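## Task

Lift the empty insert out of tip box TB1 and deposit it in the plastics bin BIN (lowering it to the bin's rim and releasing it to drop is allowed). Then take the full insert from the top of the yellow 200 uL refill tower and seat it in TB1 with its cut corner at the rear left when viewed from the box's front, snapped in along both long edges. Close TB1's lid over it and push the lid's front edge fully down until it catches. When finished, TB1, BIN and the 200 uL tower must all be upright on the table top, and the wrapped blue 1000 uL refill tower must be unchanged from its starting state. Nothing may count on the robot still holding it in place; release everything and move the arms away.

## Robot and tools

Robot: two simulated six-joint arms, left_arm and right_arm, each with a parallel gripper. A wrist camera sits on each: cam_left_wrist and cam_right_wrist, both 616x616 fisheye images, returned in that order.

Scene frame: a single shared frame with its origin on the table top midway between the arms; +x runs out over the table, +z is up, and left_arm sits on the +y side. The arm names do not refer to image sides. The front of a tip box is the side opposite the lid hinge. TB, BIN and both towers are free-standing and can be tipped or slid. Occasionally something nudges a loose object briefly.

Tool execute_actions takes "actions": a list holding at most one item, and optionally "pictures" (boolean) to include or skip images. Three forms: an empty list just reports the current state; {"rows": [...], "steps": n} moves the robot; {"steps": n} with no rows only waits (up to 300 control steps, counted from the previous result, including time spent replying). A rejected call sends nothing.

Rows: each row is one list of exactly 14 numbers in [-1, 1] covering both arms, even if only one moves: left_arm waist, shoulder, elbow, wrist pitch, wrist yaw, wrist roll, gripper opening, then the same seven for right_arm. Up to 15 rows per action, and steps at most 15 (default 15); each step lasts 1/30 s, one row per step, and the final row is reused for any remaining steps.

The six joint values are scaled offsets, not poses. They are measured from the joint angles printed in the most recent result that lists them (before any such result in a scene, and for later calls within one reply, from where the arm is when the action begins). They are not relative to the previous row, so all zeros drives the arm back to that reference, it does not hold still. Scale: 1.0 equals 1.202 rad for waist, 1.258 shoulder, 1.238 elbow, 2.073 wrist pitch, 2.022 wrist yaw and wrist roll. Stated joint ranges (rad): waist -2.618 to 3.054, shoulder 0.000 to 3.142, elbow 0.000 to 3.142, wrist pitch -1.571 to 1.571, wrist yaw -1.571 to 1.571, wrist roll -2.094 to 2.094. A call asking a joint more than 0.036 rad outward beyond its range is refused; true limits may differ from the stated ones by up to 0.036 rad either way, and a target past the real limit is clipped to it, possibly reported as "joint sent to its limit" (which may refer to an earlier, still running action). No such line does not prove there is room left.

The gripper value is absolute: +1 fully open, -1 closed. grip_measured reports the finger opening on that same scale; each gripper's reading may be off by about 1 mm, consistently within a scene. To hold something, keep commanding below grip_measured: roughly 0.03 below for a firm hold, less for a gentler one. Pad force tops out near 50 to 62 N, lower on thin parts under about 2 mm. Fingers extend along the gripper's +z axis and close along its y axis.

Motion limits: each joint target is kept within a lead of its measured angle (waist 0.202, shoulder 0.258, elbow 0.238, wrist pitch 0.573, wrist yaw and roll 0.522 rad), and targets that would move the gripper over 70 mm from its measured spot are scaled back, so large moves take several actions. Friction may leave a joint up to about 0.031 rad short, and very small commands may not move it at all. Between calls the simulation keeps running and arms continue toward the last target until everything has nearly stopped or a step is HELD.

Result lines: the state line `left_arm: …` | `right_arm: …` gives each gripper's end_effector_position (metres) and end_effector_quat_wxyz in the scene frame; the position is the point between the pads, about 1 cm behind the fingertips, and can be inaccurate at long reach. Joint positions and Joint velocities list per arm the six joints (rad, rad/s) then pad gap (m, m/s; 0.094 m fully open). HELD marks steps where a row was partly or wholly not sent; "joint command not followed" means a clearance check altered or blocked joint targets. Joint torques are raw drive outputs with offsets, scaling and noise. MOTOR HOT warns from 75 °C; at 90 °C the arm halts for 10 seconds, and at 100 °C the arm goes limp and drops. Avoid long loaded holds.

Tool zoom_image: "camera" (cam_left_wrist or cam_right_wrist) and "region" [x0, y0, x1, y1] in image pixels from the top-left, at most 504 by 504; it gives a closer look at the latest image.

Tool finished_scene: "scene" is the number of the current scene; it ends that scene irreversibly, grades it and reveals the next task. Replying without any tool call ends everything.

Avoid: releasing the full insert anywhere except in or on the tip box, on its own tower, or in BIN (it only counts as there if touching nothing else besides the empty insert lying flat in the box opening); knocking anything off the table; arms striking or pressing each other; drops, slides, slams and hard shoves. Smooth, quick, low-effort motion is preferred.

Each tool is called as a command line: name --argument value for each argument, lists and objects as JSON in quotes; but a table of rows of numbers goes row by row, as --pt "numbers of a row", without its own name.

## Session

execute_actions --actions '[]'

Scene clock: 0.00 s of 8100.00 s.
left_arm: end_effector_position=(+0.1837, -0.0984, +0.3861) grip_measured=+1.000 end_effector_quat_wxyz=(+0.671, +0.683, +0.262, -0.121) | right_arm: end_effector_position=(+0.6106, -0.2343, +0.1593) grip_measured=+1.000 end_effector_quat_wxyz=(+0.547, +0.134, +0.826, +0.029)
Joint positions: left_arm=[-1.035  1.382  1.266  0.034  0.539  1.068  0.094] | right_arm=[-0.085  2.005  1.378  0.212  0.148  0.279  0.094]
Joint velocities: left_arm=[-0.012 -0.002 -0.012  0.007 -0.022  0.066  0.   ] | right_arm=[ 0.002  0.012 -0.007  0.007  0.007  0.007  0.   ]
Joint torques (N m, as the arm reports them, + toward a larger angle): no reading
Motor temperatures (°C, as the motors report them): left_arm=[30 29 27 30 28 29] | right_arm=[28 26 28 28 27 29]

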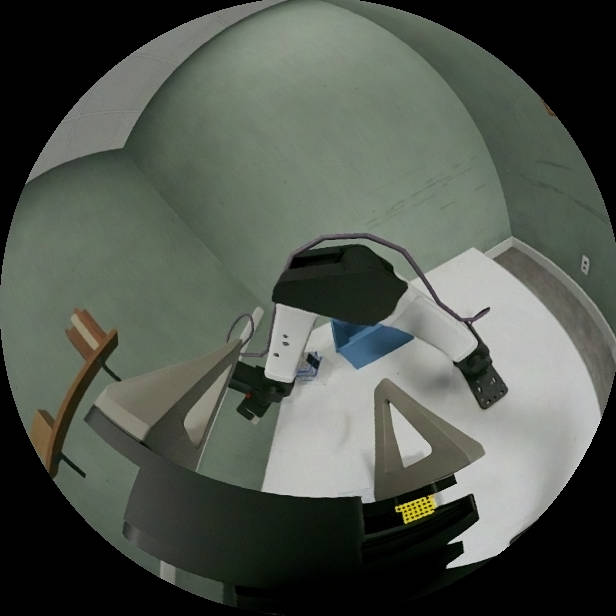

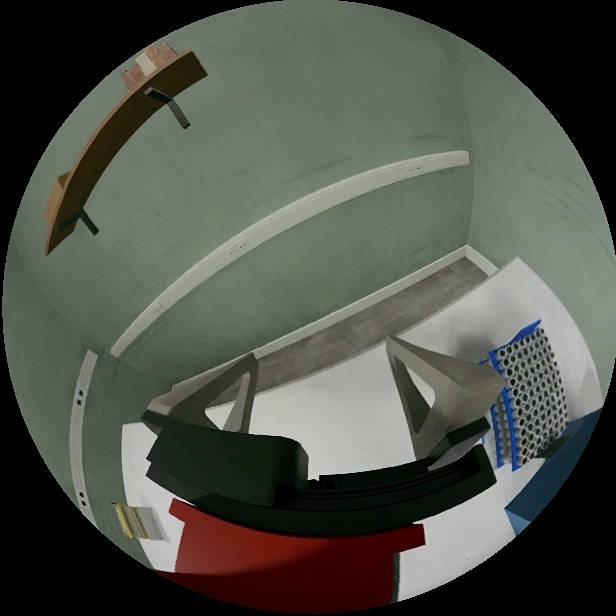

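execute_actions --actions '[{"rows": [[0.861,-0.145,-0.215,-0.5,-0.267,-0.528,1, 0,0,0,0,0,0,1]], "steps": 15}]' --pictures false

execute_actions --actions '[{"steps": 30}]' --pictures false

Scene clock: 13.47 s of 8100.00 s.
left_arm: end_effector_position=(+0.2699, +0.1162, +0.2042) grip_measured=+1.000 end_effector_quat_wxyz=(+0.381, +0.411, +0.825, -0.072) | right_arm: end_effector_position=(+0.6106, -0.2343, +0.1593) grip_measured=+1.000 end_effector_quat_wxyz=(+0.547, +0.134, +0.826, +0.029)
Joint positions: left_arm=[-0.622  1.24   1.054 -0.601  0.157  0.431  0.094] | right_arm=[-0.085  2.005  1.378  0.212  0.148  0.279  0.094]
Joint velocities: left_arm=[ 1.14  -0.081 -0.203 -1.414 -0.535 -1.59   0.   ] | right_arm=[ 0.012  0.012  0.002 -0.037 -0.007  0.007  0.   ]
Joint torques (N m, as the arm reports them, + toward a larger angle): left_arm=[ 1.53 -6.64  7.48  1.87  0.01 -0.14] | right_arm=[ -0.01 -10.72   7.08   1.76   0.09   0.  ]
Motor temperatures (°C, as the motors report them): left_arm=[30 31 30 35 28 29] | right_arm=[28 30 30 31 27 29]
Steps of this call (steps 1 to 90: nothing new was sent; then 9.97 s passed at rest; steps 91 to 105: all 15 steps of this action). Readings (joint positions):
91: left_arm=[-1.029 1.373 1.257 0.019 0.517 1.040] | right_arm=[-0.085 2.005 1.378 0.212 0.148 0.279]
92: left_arm=[-1.013 1.352 1.234 -0.016 0.482 1.003] | right_arm=[-0.085 2.005 1.378 0.212 0.148 0.279]
94: left_arm=[-0.963 1.311 1.186 -0.091 0.416 0.928] | right_arm=[-0.085 2.005 1.378 0.212 0.148 0.279]
98: left_arm=[-0.854 1.266 1.117 -0.259 0.303 0.768] | right_arm=[-0.085 2.005 1.378 0.212 0.148 0.279]
105: the state above

Scene clock: 14.47 s of 8100.00 s.
left_arm: end_effector_position=(+0.2233, +0.3405, +0.1447) grip_measured=+1.000 end_effector_quat_wxyz=(+0.192, -0.088, +0.977, +0.017) | right_arm: end_effector_position=(+0.6106, -0.2343, +0.1593) grip_measured=+1.000 end_effector_quat_wxyz=(+0.547, +0.134, +0.826, +0.029)
Joint positions: left_arm=[-0.001  1.214  1.019 -0.987  0.006  0.01   0.094] | right_arm=[-0.085  2.005  1.378  0.212  0.148  0.279  0.094]
Joint velocities: left_arm=[ 0.002  0.007  0.002  0.022 -0.007  0.022  0.   ] | right_arm=[ 0.002 -0.002  0.002  0.051 -0.051  0.007  0.   ]
Joint torques (N m, as the arm reports them, + toward a larger angle): left_arm=[ 0.3  -5.45  6.85  1.19  0.05 -0.19] | right_arm=[  0.   -10.72   7.12   1.77   0.1    0.01]
Motor temperatures (°C, as the motors report them): left_arm=[30 31 30 35 28 29] | right_arm=[28 30 30 31 27 29]
Steps of this call (steps 1 to 30: the robot went on to your last target). Readings (joint positions):
1: left_arm=[-0.579 1.237 1.047 -0.648 0.140 0.378] | right_arm=[-0.085 2.005 1.378 0.212 0.148 0.279]
2: left_arm=[-0.532 1.234 1.041 -0.694 0.123 0.328] | right_arm=[-0.085 2.005 1.378 0.212 0.148 0.279]
4: left_arm=[-0.423 1.229 1.031 -0.778 0.093 0.235] | right_arm=[-0.085 2.005 1.378 0.212 0.148 0.279]
8: left_arm=[-0.148 1.221 1.019 -0.899 0.045 0.105] | right_arm=[-0.085 2.005 1.378 0.212 0.148 0.279]
30: the state above

execute_actions --actions '[{"rows": [[0,0,0.47,-0.25,0,0,1, 0.07,-0.64,0.18,-0.826,-0.073,-0.138,1]], "steps": 15}]' --pictures false

execute_actions --actions '[{"steps": 45}]'

Scene clock: 19.33 s of 8100.00 s.
left_arm: end_effector_position=(+0.1980, +0.3356, +0.2985) grip_measured=+1.000 end_effector_quat_wxyz=(+0.255, -0.087, +0.963, +0.023) | right_arm: end_effector_position=(+0.4488, -0.1936, +0.3315) grip_measured=+1.000 end_effector_quat_wxyz=(+0.482, -0.021, +0.876, +0.028)
Joint positions: left_arm=[-0.001  1.201  1.61  -1.462  0.006  0.01   0.094] | right_arm=[-0.014  1.439  1.554 -0.679  0.038  0.058  0.094]
Joint velocities: left_arm=[ 0.002 -0.002  0.007 -0.168  0.037  0.007  0.   ] | right_arm=[-0.022 -1.414  0.037 -1.604 -0.125 -0.11   0.   ]
Joint torques (N m, as the arm reports them, + toward a larger angle): left_arm=[ 0.13 -1.45  6.2   1.45  0.11 -0.07] | right_arm=[ 0.51 -6.35  8.48  1.51 -0.02 -0.01]
Motor temperatures (°C, as the motors report them): left_arm=[30 31 30 35 28 29] | right_arm=[28 31 31 32 27 29]
Steps of this call (steps 1 to 15: the robot went on to your last target; steps 16 to 90: nothing new was sent; then 1.37 s passed at rest; steps 91 to 105: all 15 steps of this action). Readings (joint positions):
91: left_arm=[-0.001 1.220 1.053 -1.052 0.006 0.010] | right_arm=[-0.083 1.997 1.390 0.171 0.141 0.261]
92: left_arm=[-0.001 1.232 1.119 -1.160 0.006 0.010] | right_arm=[-0.080 1.983 1.406 0.101 0.131 0.237]
94: left_arm=[-0.001 1.233 1.271 -1.295 0.006 0.010] | right_arm=[-0.063 1.934 1.440 -0.027 0.110 0.194]
98: left_arm=[-0.001 1.223 1.563 -1.386 0.006 0.010] | right_arm=[-0.027 1.781 1.506 -0.274 0.072 0.124]
105: the state above

Scene clock: 20.83 s of 8100.00 s.
left_arm: end_effector_position=(+0.1922, +0.3345, +0.2952) grip_measured=+1.000 end_effector_quat_wxyz=(+0.242, -0.087, +0.966, +0.022) | right_arm: end_effector_position=(+0.2580, -0.2130, +0.2904) grip_measured=+1.000 end_effector_quat_wxyz=(+0.236, -0.057, +0.970, +0.011)
Joint positions: left_arm=[-0.001  1.201  1.61  -1.49   0.006  0.01   0.094] | right_arm=[-0.014  1.19   1.588 -1.491  0.01   0.006  0.094]
Joint velocities: left_arm=[-0.007 -0.007 -0.007 -0.051 -0.022 -0.022  0.   ] | right_arm=[-0.012 -0.017 -0.017 -0.022 -0.022 -0.007  0.   ]
Joint torques (N m, as the arm reports them, + toward a larger angle): left_arm=[ 0.16 -1.52  6.28  1.37  0.11 -0.06] | right_arm=[ 0.89 -1.47  6.5   1.01 -0.01 -0.04]
Motor temperatures (°C, as the motors report them): left_arm=[30 31 30 35 28 29] | right_arm=[28 31 31 32 27 29]
Steps of this call (steps 1 to 45: the robot went on to your last target). Readings (joint positions):
1: left_arm=[-0.001 1.201 1.610 -1.469 0.006 0.010] | right_arm=[-0.014 1.390 1.556 -0.736 0.036 0.053]
2: left_arm=[-0.001 1.201 1.610 -1.474 0.006 0.010] | right_arm=[-0.014 1.344 1.560 -0.796 0.034 0.048]
4: left_arm=[-0.001 1.201 1.610 -1.480 0.006 0.010] | right_arm=[-0.014 1.266 1.572 -0.932 0.029 0.038]
8: left_arm=[-0.001 1.201 1.610 -1.487 0.006 0.010] | right_arm=[-0.014 1.189 1.588 -1.228 0.020 0.021]
45: the state above
All arms were judged still, so your last target was given up. Only a new action makes them travel on or press farther. Fingers that are still opening or closing keep moving.

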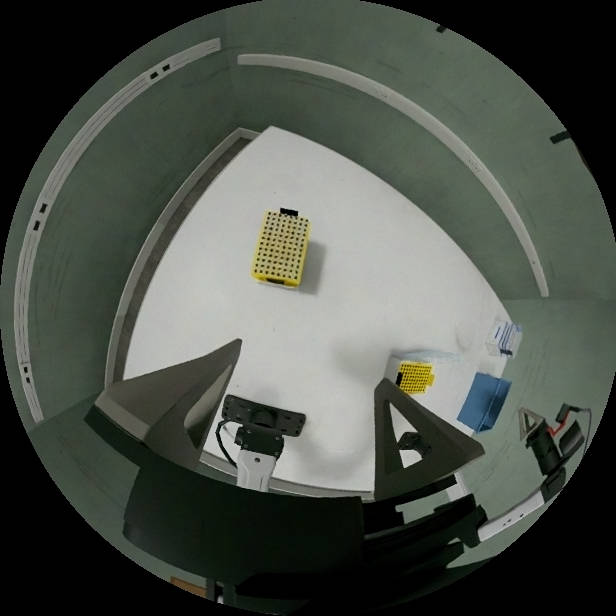

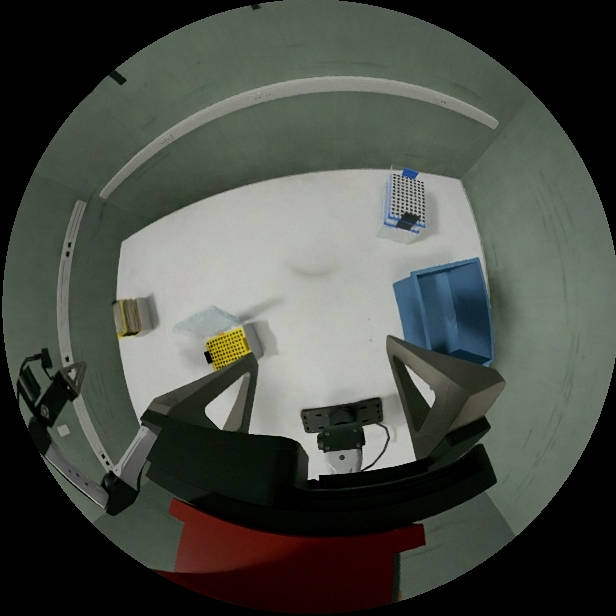

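zoom_image --camera "cam_right_wrist" --region '[100, 270, 300, 400]'

zoom_image --camera "cam_left_wrist" --region '[220, 190, 350, 310]'

Region (100, 270, 300, 400) of cam_right_wrist's 616x616 image, scaled by 2.520, with more detail than that image has; it fills the top 328 rows of this view, and the rest is white.

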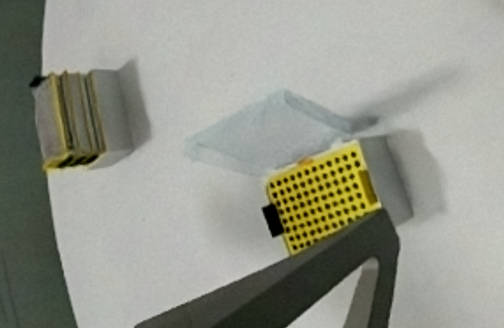

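Region (220, 190, 350, 310) of cam_left_wrist's 616x616 image, scaled by 3.877, with more detail than that image has; it fills the top 465 rows of this view, and the rest is white.

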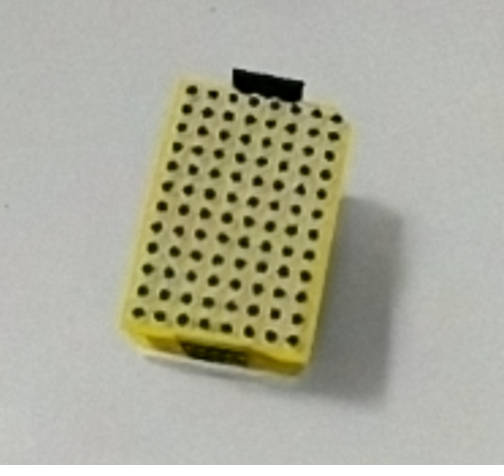

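execute_actions --actions '[{"rows": [[0,0,0,0,0,0,1, 0.627,0,0,0,0,0,1]], "steps": 15}]' --pictures false

execute_actions --actions '[{"steps": 30}]'

Scene clock: 76.13 s of 8100.00 s.
left_arm: end_effector_position=(+0.1922, +0.3345, +0.2952) grip_measured=+1.000 end_effector_quat_wxyz=(+0.242, -0.087, +0.966, +0.022) | right_arm: end_effector_position=(+0.1756, -0.0599, +0.2904) grip_measured=+1.000 end_effector_quat_wxyz=(+0.215, -0.407, +0.882, +0.098)
Joint positions: left_arm=[-0.001  1.201  1.61  -1.49   0.006  0.01   0.094] | right_arm=[ 0.732  1.19   1.588 -1.491  0.005  0.007  0.094]
Joint velocities: left_arm=[-0.012  0.002 -0.002 -0.037 -0.051 -0.022  0.   ] | right_arm=[-0.007  0.002 -0.012  0.037 -0.007 -0.037  0.   ]
Joint torques (N m, as the arm reports them, + toward a larger angle): left_arm=[ 0.11 -2.66  7.13  1.53  0.11 -0.07] | right_arm=[ 0.79 -2.13  5.5   1.09  0.08  0.02]
Motor temperatures (°C, as the motors report them): left_arm=[30 30 32 35 28 29] | right_arm=[28 28 34 31 27 29]
Steps of this call (steps 1 to 90: nothing new was sent; then 51.80 s passed at rest; steps 91 to 105: all 15 steps of this action). Readings (joint positions):
91: left_arm=[-0.001 1.201 1.610 -1.490 0.006 0.010] | right_arm=[0.016 1.190 1.588 -1.491 0.023 0.008]
92: left_arm=[-0.001 1.201 1.610 -1.490 0.006 0.010] | right_arm=[0.085 1.190 1.588 -1.491 0.025 0.008]
94: left_arm=[-0.001 1.201 1.610 -1.490 0.006 0.010] | right_arm=[0.232 1.190 1.588 -1.491 0.021 0.008]
98: left_arm=[-0.001 1.201 1.610 -1.490 0.006 0.010] | right_arm=[0.522 1.190 1.588 -1.491 0.016 0.008]
105: the state above

Scene clock: 77.13 s of 8100.00 s.
left_arm: end_effector_position=(+0.1922, +0.3345, +0.2952) grip_measured=+1.000 end_effector_quat_wxyz=(+0.242, -0.087, +0.966, +0.022) | right_arm: end_effector_position=(+0.1756, -0.0599, +0.2904) grip_measured=+1.000 end_effector_quat_wxyz=(+0.215, -0.407, +0.882, +0.098)
Joint positions: left_arm=[-0.001  1.201  1.61  -1.49   0.006  0.01   0.094] | right_arm=[ 0.732  1.19   1.588 -1.491  0.005  0.007  0.094]
Joint velocities: left_arm=[-0.002 -0.027 -0.012  0.051 -0.022  0.037  0.   ] | right_arm=[-0.012 -0.002  0.012 -0.022  0.051 -0.051  0.   ]
Joint torques (N m, as the arm reports them, + toward a larger angle): left_arm=[ 0.12 -2.66  7.12  1.53  0.11 -0.08] | right_arm=[ 0.57 -2.18  5.53  1.09  0.11  0.  ]
Motor temperatures (°C, as the motors report them): left_arm=[30 30 32 35 28 29] | right_arm=[28 28 34 31 27 29]
Steps of this call (steps 1 to 15: the robot went on to your last target; steps 16 to 30: nothing new was sent). Readings (joint positions):
1: left_arm=[-0.001 1.201 1.610 -1.490 0.006 0.010] | right_arm=[0.732 1.190 1.588 -1.491 0.005 0.007]
2: left_arm=[-0.001 1.201 1.610 -1.490 0.006 0.010] | right_arm=[0.732 1.190 1.588 -1.491 0.005 0.007]
4: left_arm=[-0.001 1.201 1.610 -1.490 0.006 0.010] | right_arm=[0.732 1.190 1.588 -1.491 0.005 0.007]
8: left_arm=[-0.001 1.201 1.610 -1.490 0.006 0.010] | right_arm=[0.732 1.190 1.588 -1.491 0.005 0.007]
30: the state above
All arms were judged still, so your last target was given up. Only a new action makes them travel on or press farther. Fingers that are still opening or closing keep moving.

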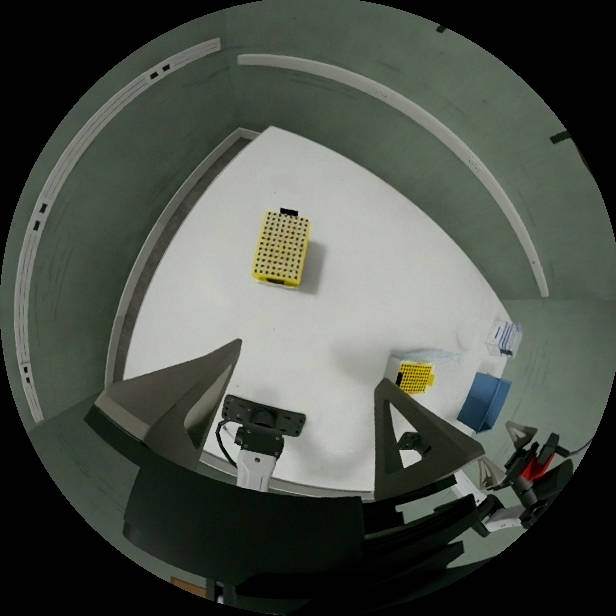

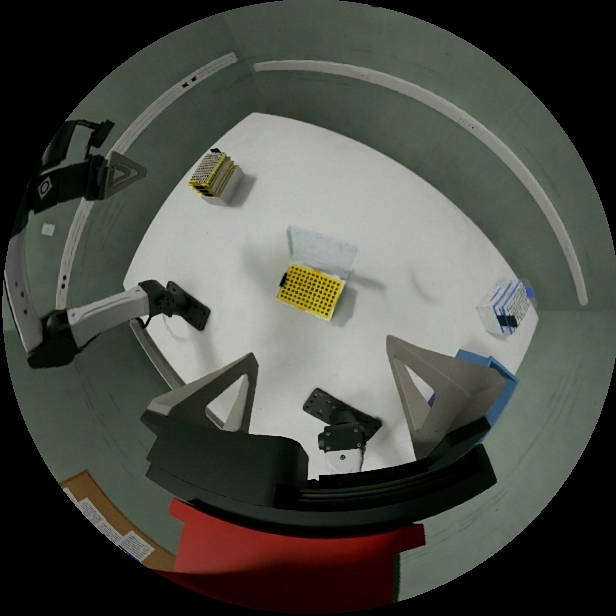

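zoom_image --camera "cam_right_wrist" --region '[260, 215, 380, 335]'

Region (260, 215, 380, 335) of cam_right_wrist's 616x616 image, scaled by 4.200, with more detail than that image has.

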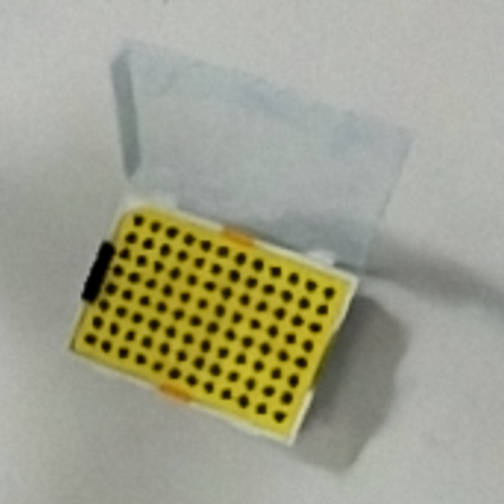

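execute_actions --actions '[{"rows": [[0,0,0,0,0,0,1, -0.151,0.337,-0.112,0.041,0,0.177,1]], "steps": 15}]' --pictures false

execute_actions --actions '[{"steps": 30}]'

Scene clock: 113.90 s of 8100.00 s.
left_arm: end_effector_position=(+0.1922, +0.3345, +0.2952) grip_measured=+1.000 end_effector_quat_wxyz=(+0.242, -0.087, +0.966, +0.022) | right_arm: end_effector_position=(+0.2373, -0.0605, +0.1388) grip_measured=+1.000 end_effector_quat_wxyz=(-0.022, -0.180, +0.983, -0.012)
Joint positions: left_arm=[-0.001  1.201  1.61  -1.49   0.006  0.01   0.094] | right_arm=[ 0.558  1.651  1.442 -1.411 -0.     0.336  0.094]
Joint velocities: left_arm=[-0.012 -0.002 -0.007 -0.022  0.007 -0.051  0.   ] | right_arm=[ 0.002 -0.266  0.017 -0.007 -0.007  0.154  0.   ]
Joint torques (N m, as the arm reports them, + toward a larger angle): left_arm=[ 0.12 -2.71  7.08  1.54  0.11 -0.08] | right_arm=[-0.39 -8.03  6.5   0.19  0.16  0.11]
Motor temperatures (°C, as the motors report them): left_arm=[30 30 33 37 28 29] | right_arm=[28 27 34 32 27 29]
Steps of this call (steps 1 to 90: nothing new was sent; then 33.27 s passed at rest; steps 91 to 105: all 15 steps of this action). Readings (joint positions):
91: left_arm=[-0.001 1.201 1.610 -1.490 0.006 0.010] | right_arm=[0.717 1.201 1.584 -1.490 -0.001 0.035]
92: left_arm=[-0.001 1.201 1.610 -1.490 0.006 0.010] | right_arm=[0.683 1.222 1.577 -1.488 -0.002 0.073]
94: left_arm=[-0.001 1.201 1.610 -1.490 0.006 0.010] | right_arm=[0.626 1.301 1.552 -1.476 -0.000 0.140]
98: left_arm=[-0.001 1.201 1.610 -1.490 0.006 0.010] | right_arm=[0.572 1.534 1.498 -1.441 -0.000 0.249]
105: the state above

Scene clock: 114.90 s of 8100.00 s.
left_arm: end_effector_position=(+0.1922, +0.3345, +0.2952) grip_measured=+1.000 end_effector_quat_wxyz=(+0.242, -0.087, +0.966, +0.022) | right_arm: end_effector_position=(+0.2368, -0.0610, +0.1449) grip_measured=+1.000 end_effector_quat_wxyz=(-0.012, -0.169, +0.986, -0.007)
Joint positions: left_arm=[-0.001  1.201  1.61  -1.49   0.006  0.01   0.094] | right_arm=[ 0.558  1.628  1.442 -1.411 -0.     0.359  0.094]
Joint velocities: left_arm=[-0.002  0.007 -0.002 -0.022 -0.022 -0.037  0.   ] | right_arm=[ 0.002 -0.002  0.002  0.007 -0.007 -0.037  0.   ]
Joint torques (N m, as the arm reports them, + toward a larger angle): left_arm=[ 0.11 -2.67  7.11  1.53  0.1  -0.08] | right_arm=[-0.54 -7.32  6.43  0.24  0.14  0.1 ]
Motor temperatures (°C, as the motors report them): left_arm=[30 30 33 37 28 29] | right_arm=[28 27 34 32 27 29]
Steps of this call (steps 1 to 30: the robot went on to your last target). Readings (joint positions):
1: left_arm=[-0.001 1.201 1.610 -1.490 0.006 0.010] | right_arm=[0.558 1.643 1.442 -1.411 -0.000 0.341]
2: left_arm=[-0.001 1.201 1.610 -1.490 0.006 0.010] | right_arm=[0.558 1.636 1.442 -1.411 -0.000 0.345]
4: left_arm=[-0.001 1.201 1.610 -1.490 0.006 0.010] | right_arm=[0.558 1.629 1.442 -1.411 -0.000 0.350]
8: left_arm=[-0.001 1.201 1.610 -1.490 0.006 0.010] | right_arm=[0.558 1.628 1.442 -1.411 -0.000 0.356]
30: the state above
All arms were judged still, so your last target was given up. Only a new action makes them travel on or press farther. Fingers that are still opening or closing keep moving.

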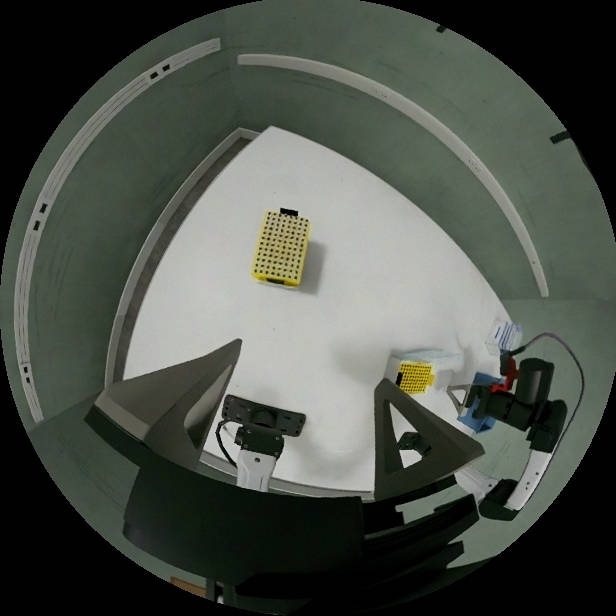

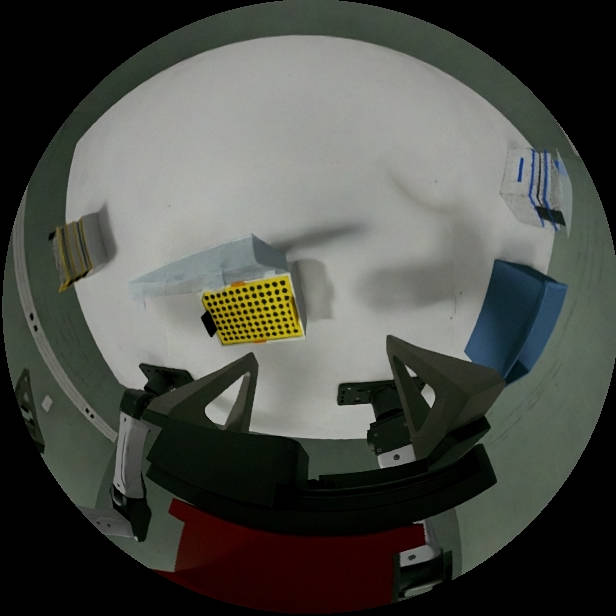

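zoom_image --camera "cam_right_wrist" --region '[180, 220, 400, 380]'

Region (180, 220, 400, 380) of cam_right_wrist's 616x616 image, scaled by 2.291, with more detail than that image has; it fills the top 367 rows of this view, and the rest is white.

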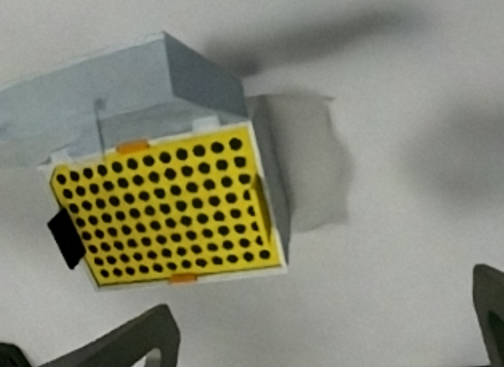

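execute_actions --actions '[{"rows": [[0,0,0,0,0,0,1, 0.08,0,-0.13,0.091,0,0.048,-0.2]], "steps": 15}]' --pictures false

execute_actions --actions '[{"steps": 20}]'

Scene clock: 144.17 s of 8100.00 s.
left_arm: end_effector_position=(+0.1922, +0.3345, +0.2952) grip_measured=+1.000 end_effector_quat_wxyz=(+0.242, -0.087, +0.966, +0.022) | right_arm: end_effector_position=(+0.2200, -0.0403, +0.1042) grip_measured=-0.197 end_effector_quat_wxyz=(-0.009, -0.172, +0.985, -0.007)
Joint positions: left_arm=[-0.001  1.201  1.61  -1.49   0.006  0.01   0.094] | right_arm=[ 0.653  1.636  1.289 -1.248  0.001  0.447  0.038]
Joint velocities: left_arm=[ 0.017 -0.002 -0.012 -0.037  0.022  0.051  0.   ] | right_arm=[-0.002 -0.007 -0.002 -0.007  0.022 -0.066 -0.   ]
Joint torques (N m, as the arm reports them, + toward a larger angle): left_arm=[ 0.15 -2.65  7.12  1.54  0.11 -0.08] | right_arm=[ 0.02 -7.02  5.36  0.32  0.1   0.12]
Motor temperatures (°C, as the motors report them): left_arm=[30 30 34 38 28 29] | right_arm=[28 30 34 31 27 29]
Steps of this call (steps 1 to 90: nothing new was sent; then 25.77 s passed at rest; steps 91 to 105: all 15 steps of this action). Readings (joint positions):
91: left_arm=[-0.001 1.201 1.610 -1.490 0.006 0.010] | right_arm=[0.567 1.624 1.421 -1.385 0.004 0.373]
92: left_arm=[-0.001 1.201 1.610 -1.490 0.006 0.010] | right_arm=[0.588 1.616 1.383 -1.347 0.005 0.389]
94: left_arm=[-0.001 1.201 1.610 -1.490 0.006 0.010] | right_arm=[0.635 1.622 1.321 -1.310 0.003 0.410]
98: left_arm=[-0.001 1.201 1.610 -1.490 0.006 0.010] | right_arm=[0.653 1.636 1.289 -1.276 0.001 0.434]
105: the state above

Scene clock: 144.83 s of 8100.00 s.
left_arm: end_effector_position=(+0.1922, +0.3345, +0.2952) grip_measured=+1.000 end_effector_quat_wxyz=(+0.242, -0.087, +0.966, +0.022) | right_arm: end_effector_position=(+0.2210, -0.0393, +0.1042) grip_measured=-0.197 end_effector_quat_wxyz=(-0.007, -0.171, +0.985, -0.006)
Joint positions: left_arm=[-0.001  1.201  1.61  -1.49   0.006  0.01   0.094] | right_arm=[ 0.653  1.636  1.289 -1.242  0.001  0.451  0.038]
Joint velocities: left_arm=[ 0.007 -0.002 -0.007 -0.051 -0.007  0.066  0.   ] | right_arm=[ 0.022 -0.002  0.012  0.007 -0.007  0.081 -0.001]
Joint torques (N m, as the arm reports them, + toward a larger angle): left_arm=[ 0.13 -2.66  7.11  1.54  0.11 -0.07] | right_arm=[ 0.03 -7.    5.35  0.37  0.09  0.1 ]
Motor temperatures (°C, as the motors report them): left_arm=[30 30 34 38 28 29] | right_arm=[28 30 34 31 27 29]
Steps of this call (steps 1 to 15: the robot went on to your last target; steps 16 to 20: nothing new was sent). Readings (joint positions):
1: left_arm=[-0.001 1.201 1.610 -1.490 0.006 0.010] | right_arm=[0.653 1.636 1.289 -1.246 0.001 0.448]
2: left_arm=[-0.001 1.201 1.610 -1.490 0.006 0.010] | right_arm=[0.653 1.636 1.289 -1.245 0.001 0.448]
4: left_arm=[-0.001 1.201 1.610 -1.490 0.006 0.010] | right_arm=[0.653 1.636 1.289 -1.244 0.001 0.449]
8: left_arm=[-0.001 1.201 1.610 -1.490 0.006 0.010] | right_arm=[0.653 1.636 1.289 -1.242 0.001 0.450]
20: the state above
All arms were judged still, so your last target was given up. Only a new action makes them travel on or press farther. Fingers that are still opening or closing keep moving.

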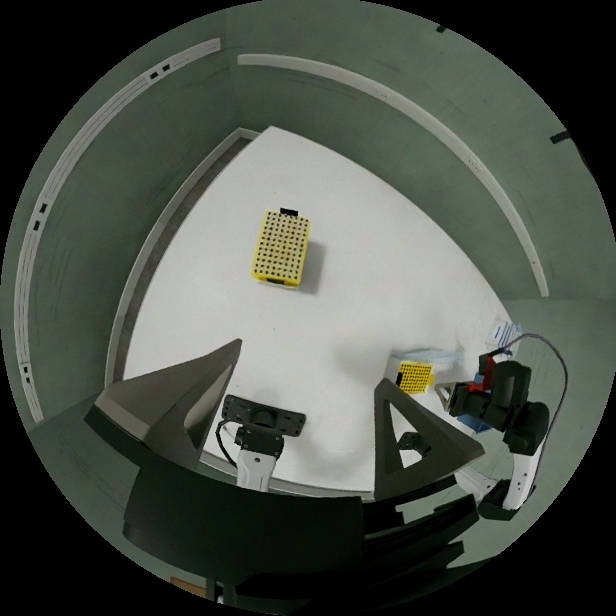

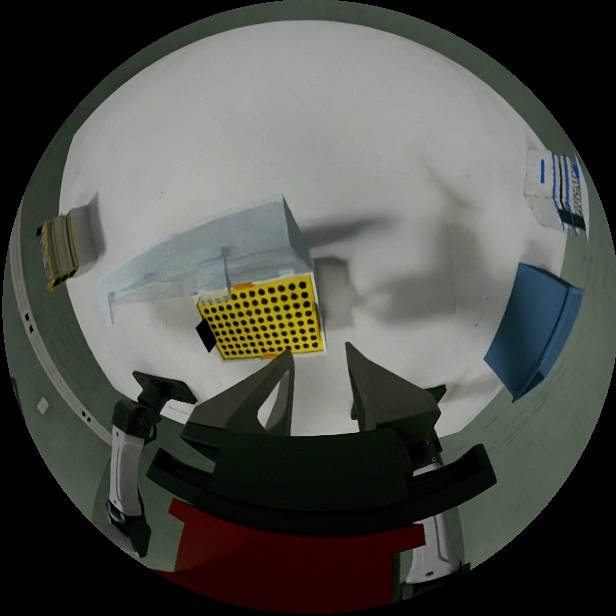

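zoom_image --camera "cam_right_wrist" --region '[230, 250, 390, 390]'

Region (230, 250, 390, 390) of cam_right_wrist's 616x616 image, scaled by 3.150, with more detail than that image has; it fills the top 441 rows of this view, and the rest is white.

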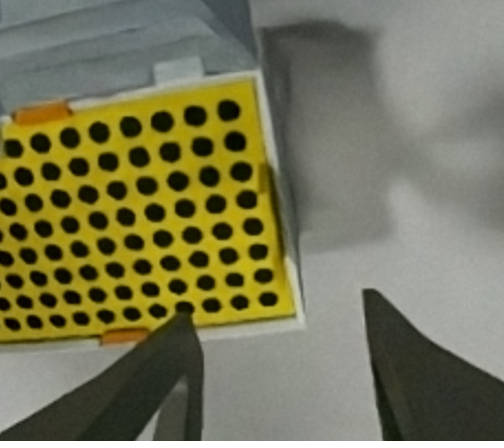

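execute_actions --actions '[{"rows": [[0,0,0,0,0,0,1, 0,0,-0.061,0.051,0,0,-0.4]], "steps": 15}]' --pictures false

execute_actions --actions '[{"steps": 15}]'

zoom_image --camera "cam_right_wrist" --region '[230, 250, 390, 390]'

Scene clock: 193.17 s of 8100.00 s.
left_arm: end_effector_position=(+0.1922, +0.3345, +0.2952) grip_measured=+1.000 end_effector_quat_wxyz=(+0.242, -0.087, +0.966, +0.022) | right_arm: end_effector_position=(+0.2236, -0.0366, +0.0896) grip_measured=-0.397 end_effector_quat_wxyz=(+0.003, -0.171, +0.985, +0.002)
Joint positions: left_arm=[-0.001  1.201  1.61  -1.49   0.006  0.01   0.094] | right_arm=[ 0.653  1.634  1.228 -1.158  0.001  0.451  0.028]
Joint velocities: left_arm=[ 0.002 -0.002 -0.012 -0.037  0.095  0.022  0.   ] | right_arm=[-0.017  0.007  0.007  0.022  0.051 -0.066  0.001]
Joint torques (N m, as the arm reports them, + toward a larger angle): left_arm=[ 0.12 -2.66  7.07  1.54  0.11 -0.07] | right_arm=[ 0.03 -6.47  4.97  0.4   0.1   0.04]
Motor temperatures (°C, as the motors report them): left_arm=[30 30 35 39 28 29] | right_arm=[28 31 34 30 27 29]
Steps of this call (steps 1 to 90: nothing new was sent; then 44.83 s passed at rest; steps 91 to 105: all 15 steps of this action). Readings (joint positions):
91: left_arm=[-0.001 1.201 1.610 -1.490 0.006 0.010] | right_arm=[0.653 1.635 1.281 -1.230 0.001 0.451]
92: left_arm=[-0.001 1.201 1.610 -1.490 0.006 0.010] | right_arm=[0.653 1.634 1.267 -1.211 0.001 0.451]
94: left_arm=[-0.001 1.201 1.610 -1.490 0.006 0.010] | right_arm=[0.653 1.634 1.240 -1.190 0.001 0.451]
98: left_arm=[-0.001 1.201 1.610 -1.490 0.006 0.010] | right_arm=[0.653 1.634 1.228 -1.174 0.001 0.451]
105: the state above

Scene clock: 193.67 s of 8100.00 s.
left_arm: end_effector_position=(+0.1922, +0.3345, +0.2952) grip_measured=+1.000 end_effector_quat_wxyz=(+0.242, -0.087, +0.966, +0.022) | right_arm: end_effector_position=(+0.2241, -0.0362, +0.0896) grip_measured=-0.397 end_effector_quat_wxyz=(+0.004, -0.171, +0.985, +0.003)
Joint positions: left_arm=[-0.001  1.201  1.61  -1.49   0.006  0.01   0.094] | right_arm=[ 0.653  1.634  1.228 -1.156  0.001  0.451  0.028]
Joint velocities: left_arm=[ 0.012 -0.002  0.002 -0.081  0.007 -0.051  0.   ] | right_arm=[ 0.002 -0.022 -0.007  0.037 -0.037  0.022  0.   ]
Joint torques (N m, as the arm reports them, + toward a larger angle): left_arm=[ 0.13 -2.63  7.08  1.55  0.12 -0.07] | right_arm=[-0.01 -6.31  4.86  0.43  0.09  0.03]
Motor temperatures (°C, as the motors report them): left_arm=[30 30 35 39 28 29] | right_arm=[28 31 34 30 27 29]
Steps of this call (steps 1 to 15: the robot went on to your last target). Readings (joint positions):
1: left_arm=[-0.001 1.201 1.610 -1.490 0.006 0.010] | right_arm=[0.653 1.634 1.228 -1.158 0.001 0.451]
2: left_arm=[-0.001 1.201 1.610 -1.490 0.006 0.010] | right_arm=[0.653 1.634 1.228 -1.157 0.001 0.451]
4: left_arm=[-0.001 1.201 1.610 -1.490 0.006 0.010] | right_arm=[0.653 1.634 1.228 -1.156 0.001 0.451]
8: left_arm=[-0.001 1.201 1.610 -1.490 0.006 0.010] | right_arm=[0.653 1.634 1.228 -1.156 0.001 0.451]
15: the state above
All arms were judged still, so your last target was given up. Only a new action makes them travel on or press farther. Fingers that are still opening or closing keep moving.

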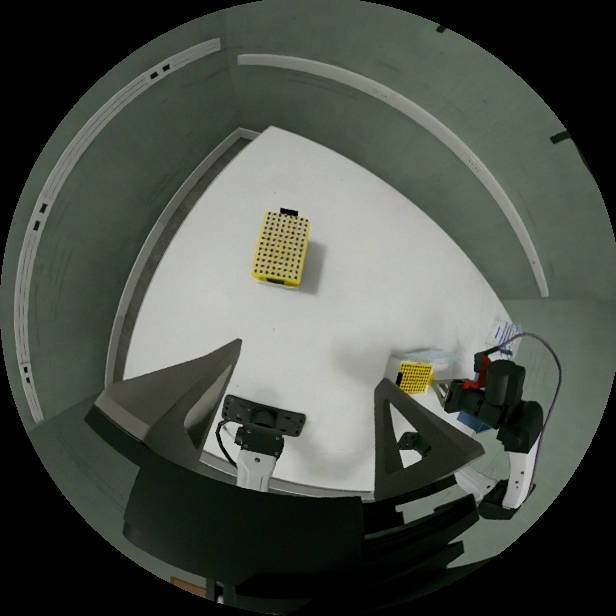

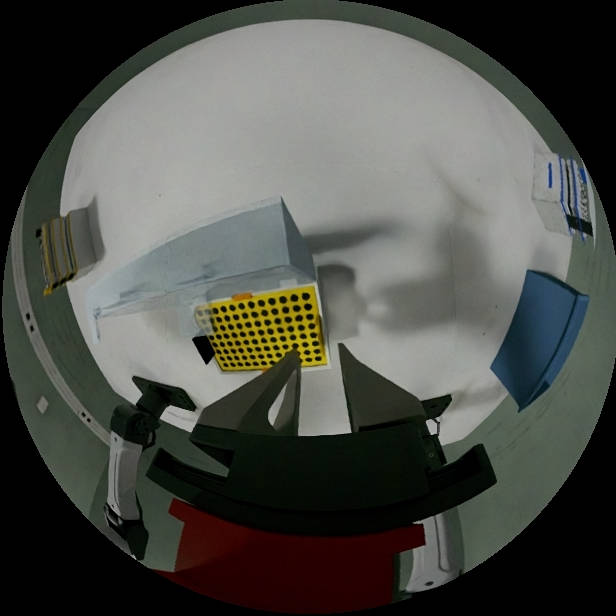

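Region (230, 250, 390, 390) of cam_right_wrist's 616x616 image, scaled by 3.150, with more detail than that image has; it fills the top 441 rows of this view, and the rest is white.

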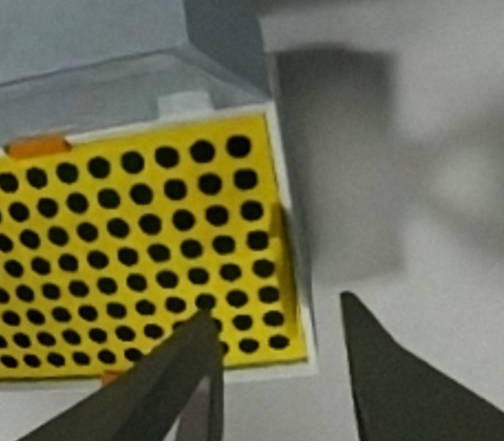

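execute_actions --actions '[{"rows": [[0,0,0,0,0,0,1, 0,0,-0.063,0.0415,0,0,-0.4]], "steps": 15}]' --pictures false

execute_actions --actions '[{"steps": 15}]'

zoom_image --camera "cam_right_wrist" --region '[230, 250, 390, 390]'

Scene clock: 209.73 s of 8100.00 s.
left_arm: end_effector_position=(+0.1922, +0.3345, +0.2952) grip_measured=+1.000 end_effector_quat_wxyz=(+0.242, -0.087, +0.966, +0.022) | right_arm: end_effector_position=(+0.2220, -0.0383, +0.0742) grip_measured=-0.397 end_effector_quat_wxyz=(+0.005, -0.171, +0.985, +0.003)
Joint positions: left_arm=[-0.001  1.201  1.61  -1.49   0.006  0.01   0.094] | right_arm=[ 0.653  1.632  1.165 -1.091  0.001  0.451  0.028]
Joint velocities: left_arm=[-0.017 -0.002  0.007  0.022  0.022 -0.051  0.   ] | right_arm=[ 0.012 -0.002  0.002  0.051 -0.007 -0.037 -0.001]
Joint torques (N m, as the arm reports them, + toward a larger angle): left_arm=[ 0.15 -2.67  7.12  1.53  0.11 -0.07] | right_arm=[-0.01 -6.23  4.77  0.44  0.09  0.03]
Motor temperatures (°C, as the motors report them): left_arm=[30 30 35 39 28 29] | right_arm=[28 31 34 30 27 29]
Steps of this call (steps 1 to 90: nothing new was sent; then 12.57 s passed at rest; steps 91 to 105: all 15 steps of this action). Readings (joint positions):
91: left_arm=[-0.001 1.201 1.610 -1.490 0.006 0.010] | right_arm=[0.653 1.633 1.220 -1.145 0.001 0.451]
92: left_arm=[-0.001 1.201 1.610 -1.490 0.006 0.010] | right_arm=[0.653 1.632 1.206 -1.128 0.001 0.451]
94: left_arm=[-0.001 1.201 1.610 -1.490 0.006 0.010] | right_arm=[0.653 1.632 1.178 -1.113 0.001 0.451]
98: left_arm=[-0.001 1.201 1.610 -1.490 0.006 0.010] | right_arm=[0.653 1.632 1.165 -1.105 0.001 0.451]
105: the state above

Scene clock: 210.23 s of 8100.00 s.
left_arm: end_effector_position=(+0.1922, +0.3345, +0.2952) grip_measured=+1.000 end_effector_quat_wxyz=(+0.242, -0.087, +0.966, +0.022) | right_arm: end_effector_position=(+0.2224, -0.0379, +0.0742) grip_measured=-0.397 end_effector_quat_wxyz=(+0.006, -0.171, +0.985, +0.004)
Joint positions: left_arm=[-0.001  1.201  1.61  -1.49   0.006  0.01   0.094] | right_arm=[ 0.653  1.632  1.165 -1.089  0.001  0.451  0.028]
Joint velocities: left_arm=[-0.022  0.002  0.007  0.007 -0.037 -0.051  0.   ] | right_arm=[-0.002 -0.002 -0.002  0.081 -0.022  0.022 -0.   ]
Joint torques (N m, as the arm reports them, + toward a larger angle): left_arm=[ 0.11 -2.64  7.1   1.53  0.12 -0.07] | right_arm=[-0.03 -6.3   4.81  0.46  0.1   0.04]
Motor temperatures (°C, as the motors report them): left_arm=[30 30 35 39 28 29] | right_arm=[28 31 34 30 27 29]
Steps of this call (steps 1 to 15: the robot went on to your last target). Readings (joint positions):
1: left_arm=[-0.001 1.201 1.610 -1.490 0.006 0.010] | right_arm=[0.653 1.632 1.165 -1.091 0.001 0.451]
2: left_arm=[-0.001 1.201 1.610 -1.490 0.006 0.010] | right_arm=[0.653 1.632 1.165 -1.091 0.001 0.451]
4: left_arm=[-0.001 1.201 1.610 -1.490 0.006 0.010] | right_arm=[0.653 1.632 1.165 -1.090 0.001 0.451]
8: left_arm=[-0.001 1.201 1.610 -1.490 0.006 0.010] | right_arm=[0.653 1.632 1.165 -1.090 0.001 0.451]
15: the state above
All arms were judged still, so your last target was given up. Only a new action makes them travel on or press farther. Fingers that are still opening or closing keep moving.

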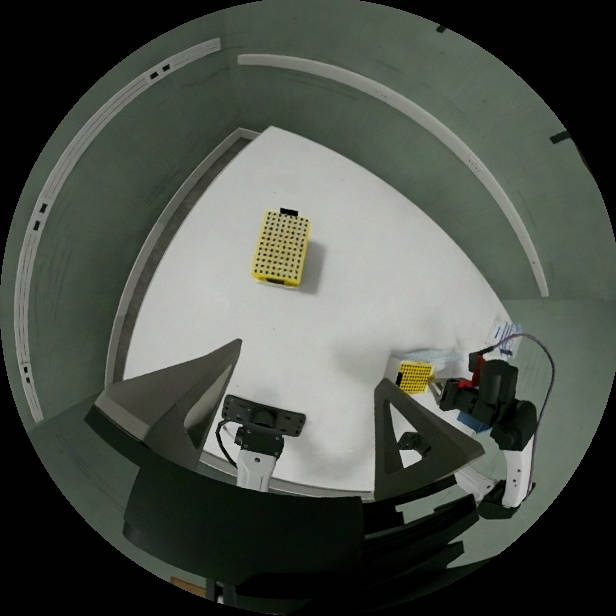

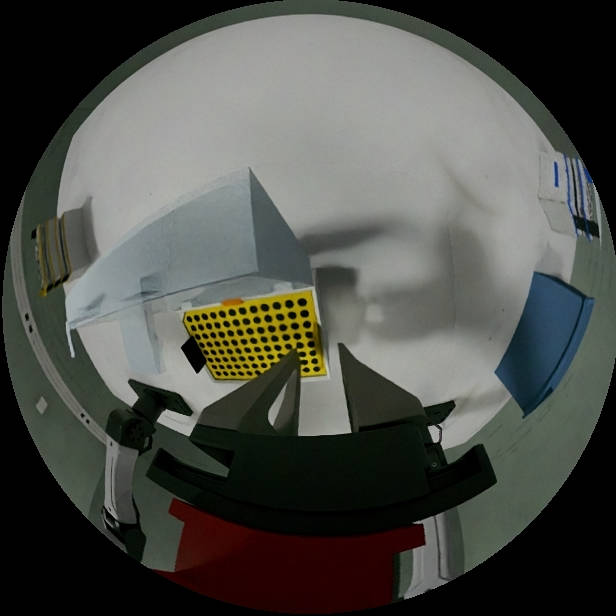

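Region (230, 250, 390, 390) of cam_right_wrist's 616x616 image, scaled by 3.150, with more detail than that image has; it fills the top 441 rows of this view, and the rest is white.

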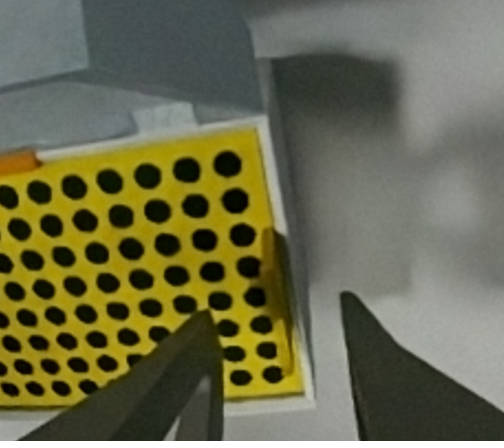

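execute_actions --actions '[{"rows": [[0,0,0,0,0,0,1, 0,0,-0.042,0.027,0,0,-0.4]], "steps": 15}]' --pictures false

execute_actions --actions '[{"steps": 15}]'

zoom_image --camera "cam_right_wrist" --region '[230, 250, 390, 390]'

zoom_image --camera "cam_left_wrist" --region '[380, 330, 480, 420]'

Scene clock: 216.43 s of 8100.00 s.
left_arm: end_effector_position=(+0.1922, +0.3345, +0.2952) grip_measured=+1.000 end_effector_quat_wxyz=(+0.242, -0.087, +0.966, +0.022) | right_arm: end_effector_position=(+0.2209, -0.0393, +0.0658) grip_measured=-0.397 end_effector_quat_wxyz=(+0.006, -0.171, +0.985, +0.004)
Joint positions: left_arm=[-0.001  1.201  1.61  -1.49   0.006  0.01   0.094] | right_arm=[ 0.653  1.632  1.13  -1.054  0.001  0.451  0.028]
Joint velocities: left_arm=[-0.012 -0.012  0.002  0.037 -0.051 -0.037  0.   ] | right_arm=[ 0.012  0.027 -0.002  0.051 -0.095  0.007  0.001]
Joint torques (N m, as the arm reports them, + toward a larger angle): left_arm=[ 0.11 -2.64  7.1   1.53  0.11 -0.07] | right_arm=[ 0.01 -6.25  4.57  0.45  0.1   0.04]
Motor temperatures (°C, as the motors report them): left_arm=[30 30 35 39 28 29] | right_arm=[28 31 34 30 27 29]
Steps of this call (steps 1 to 90: nothing new was sent; then 2.70 s passed at rest; steps 91 to 105: all 15 steps of this action). Readings (joint positions):
91: left_arm=[-0.001 1.201 1.610 -1.490 0.006 0.010] | right_arm=[0.653 1.632 1.160 -1.083 0.001 0.451]
92: left_arm=[-0.001 1.201 1.610 -1.490 0.006 0.010] | right_arm=[0.653 1.632 1.153 -1.074 0.001 0.451]
94: left_arm=[-0.001 1.201 1.610 -1.490 0.006 0.010] | right_arm=[0.653 1.632 1.137 -1.066 0.001 0.451]
98: left_arm=[-0.001 1.201 1.610 -1.490 0.006 0.010] | right_arm=[0.653 1.632 1.130 -1.062 0.001 0.451]
105: the state above

Scene clock: 216.93 s of 8100.00 s.
left_arm: end_effector_position=(+0.1922, +0.3345, +0.2952) grip_measured=+1.000 end_effector_quat_wxyz=(+0.242, -0.087, +0.966, +0.022) | right_arm: end_effector_position=(+0.2211, -0.0391, +0.0658) grip_measured=-0.397 end_effector_quat_wxyz=(+0.007, -0.171, +0.985, +0.004)
Joint positions: left_arm=[-0.001  1.201  1.61  -1.49   0.006  0.01   0.094] | right_arm=[ 0.653  1.632  1.13  -1.053  0.001  0.451  0.028]
Joint velocities: left_arm=[-0.002 -0.007 -0.007  0.066 -0.051  0.037  0.   ] | right_arm=[-0.002 -0.002 -0.022 -0.007  0.022 -0.037 -0.001]
Joint torques (N m, as the arm reports them, + toward a larger angle): left_arm=[ 0.09 -2.66  7.11  1.54  0.11 -0.07] | right_arm=[ 0.01 -6.35  4.63  0.44  0.09  0.03]
Motor temperatures (°C, as the motors report them): left_arm=[30 30 35 39 28 29] | right_arm=[28 31 34 30 27 29]
Steps of this call (steps 1 to 15: the robot went on to your last target). Readings (joint positions):
1: left_arm=[-0.001 1.201 1.610 -1.490 0.006 0.010] | right_arm=[0.653 1.632 1.130 -1.054 0.001 0.451]
2: left_arm=[-0.001 1.201 1.610 -1.490 0.006 0.010] | right_arm=[0.653 1.632 1.130 -1.054 0.001 0.451]
4: left_arm=[-0.001 1.201 1.610 -1.490 0.006 0.010] | right_arm=[0.653 1.632 1.130 -1.053 0.001 0.451]
8: left_arm=[-0.001 1.201 1.610 -1.490 0.006 0.010] | right_arm=[0.653 1.632 1.130 -1.053 0.001 0.451]
15: the state above
All arms were judged still, so your last target was given up. Only a new action makes them travel on or press farther. Fingers that are still opening or closing keep moving.

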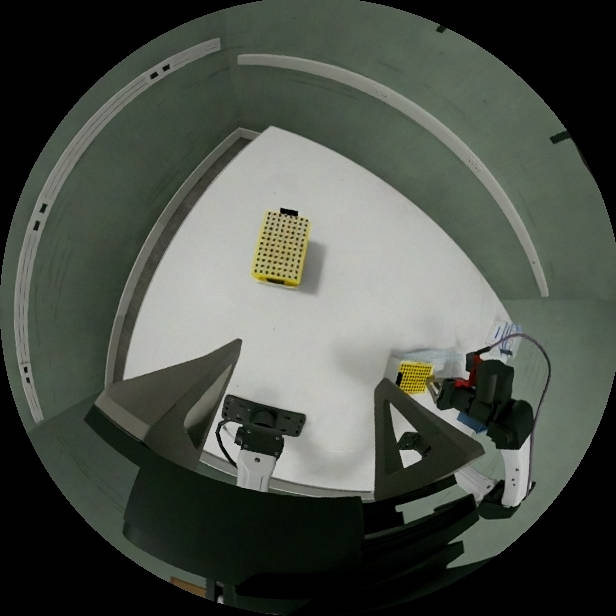

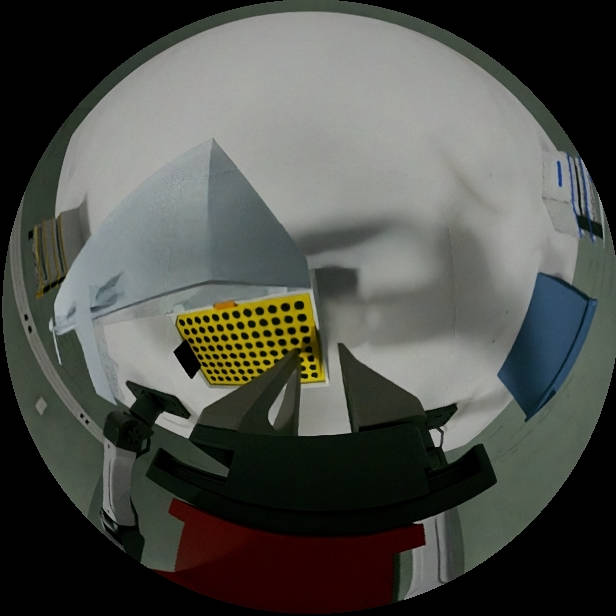

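Region (230, 250, 390, 390) of cam_right_wrist's 616x616 image, scaled by 3.150, with more detail than that image has; it fills the top 441 rows of this view, and the rest is white.

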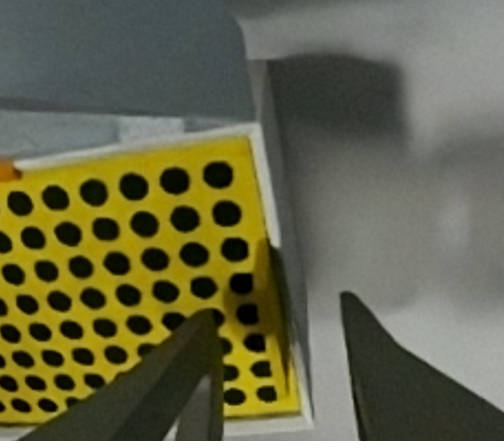

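Region (380, 330, 480, 420) of cam_left_wrist's 616x616 image, scaled by 5.040, with more detail than that image has; it fills the top 454 rows of this view, and the rest is white.

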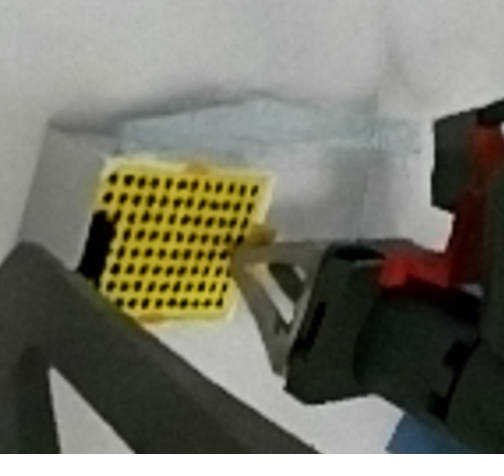

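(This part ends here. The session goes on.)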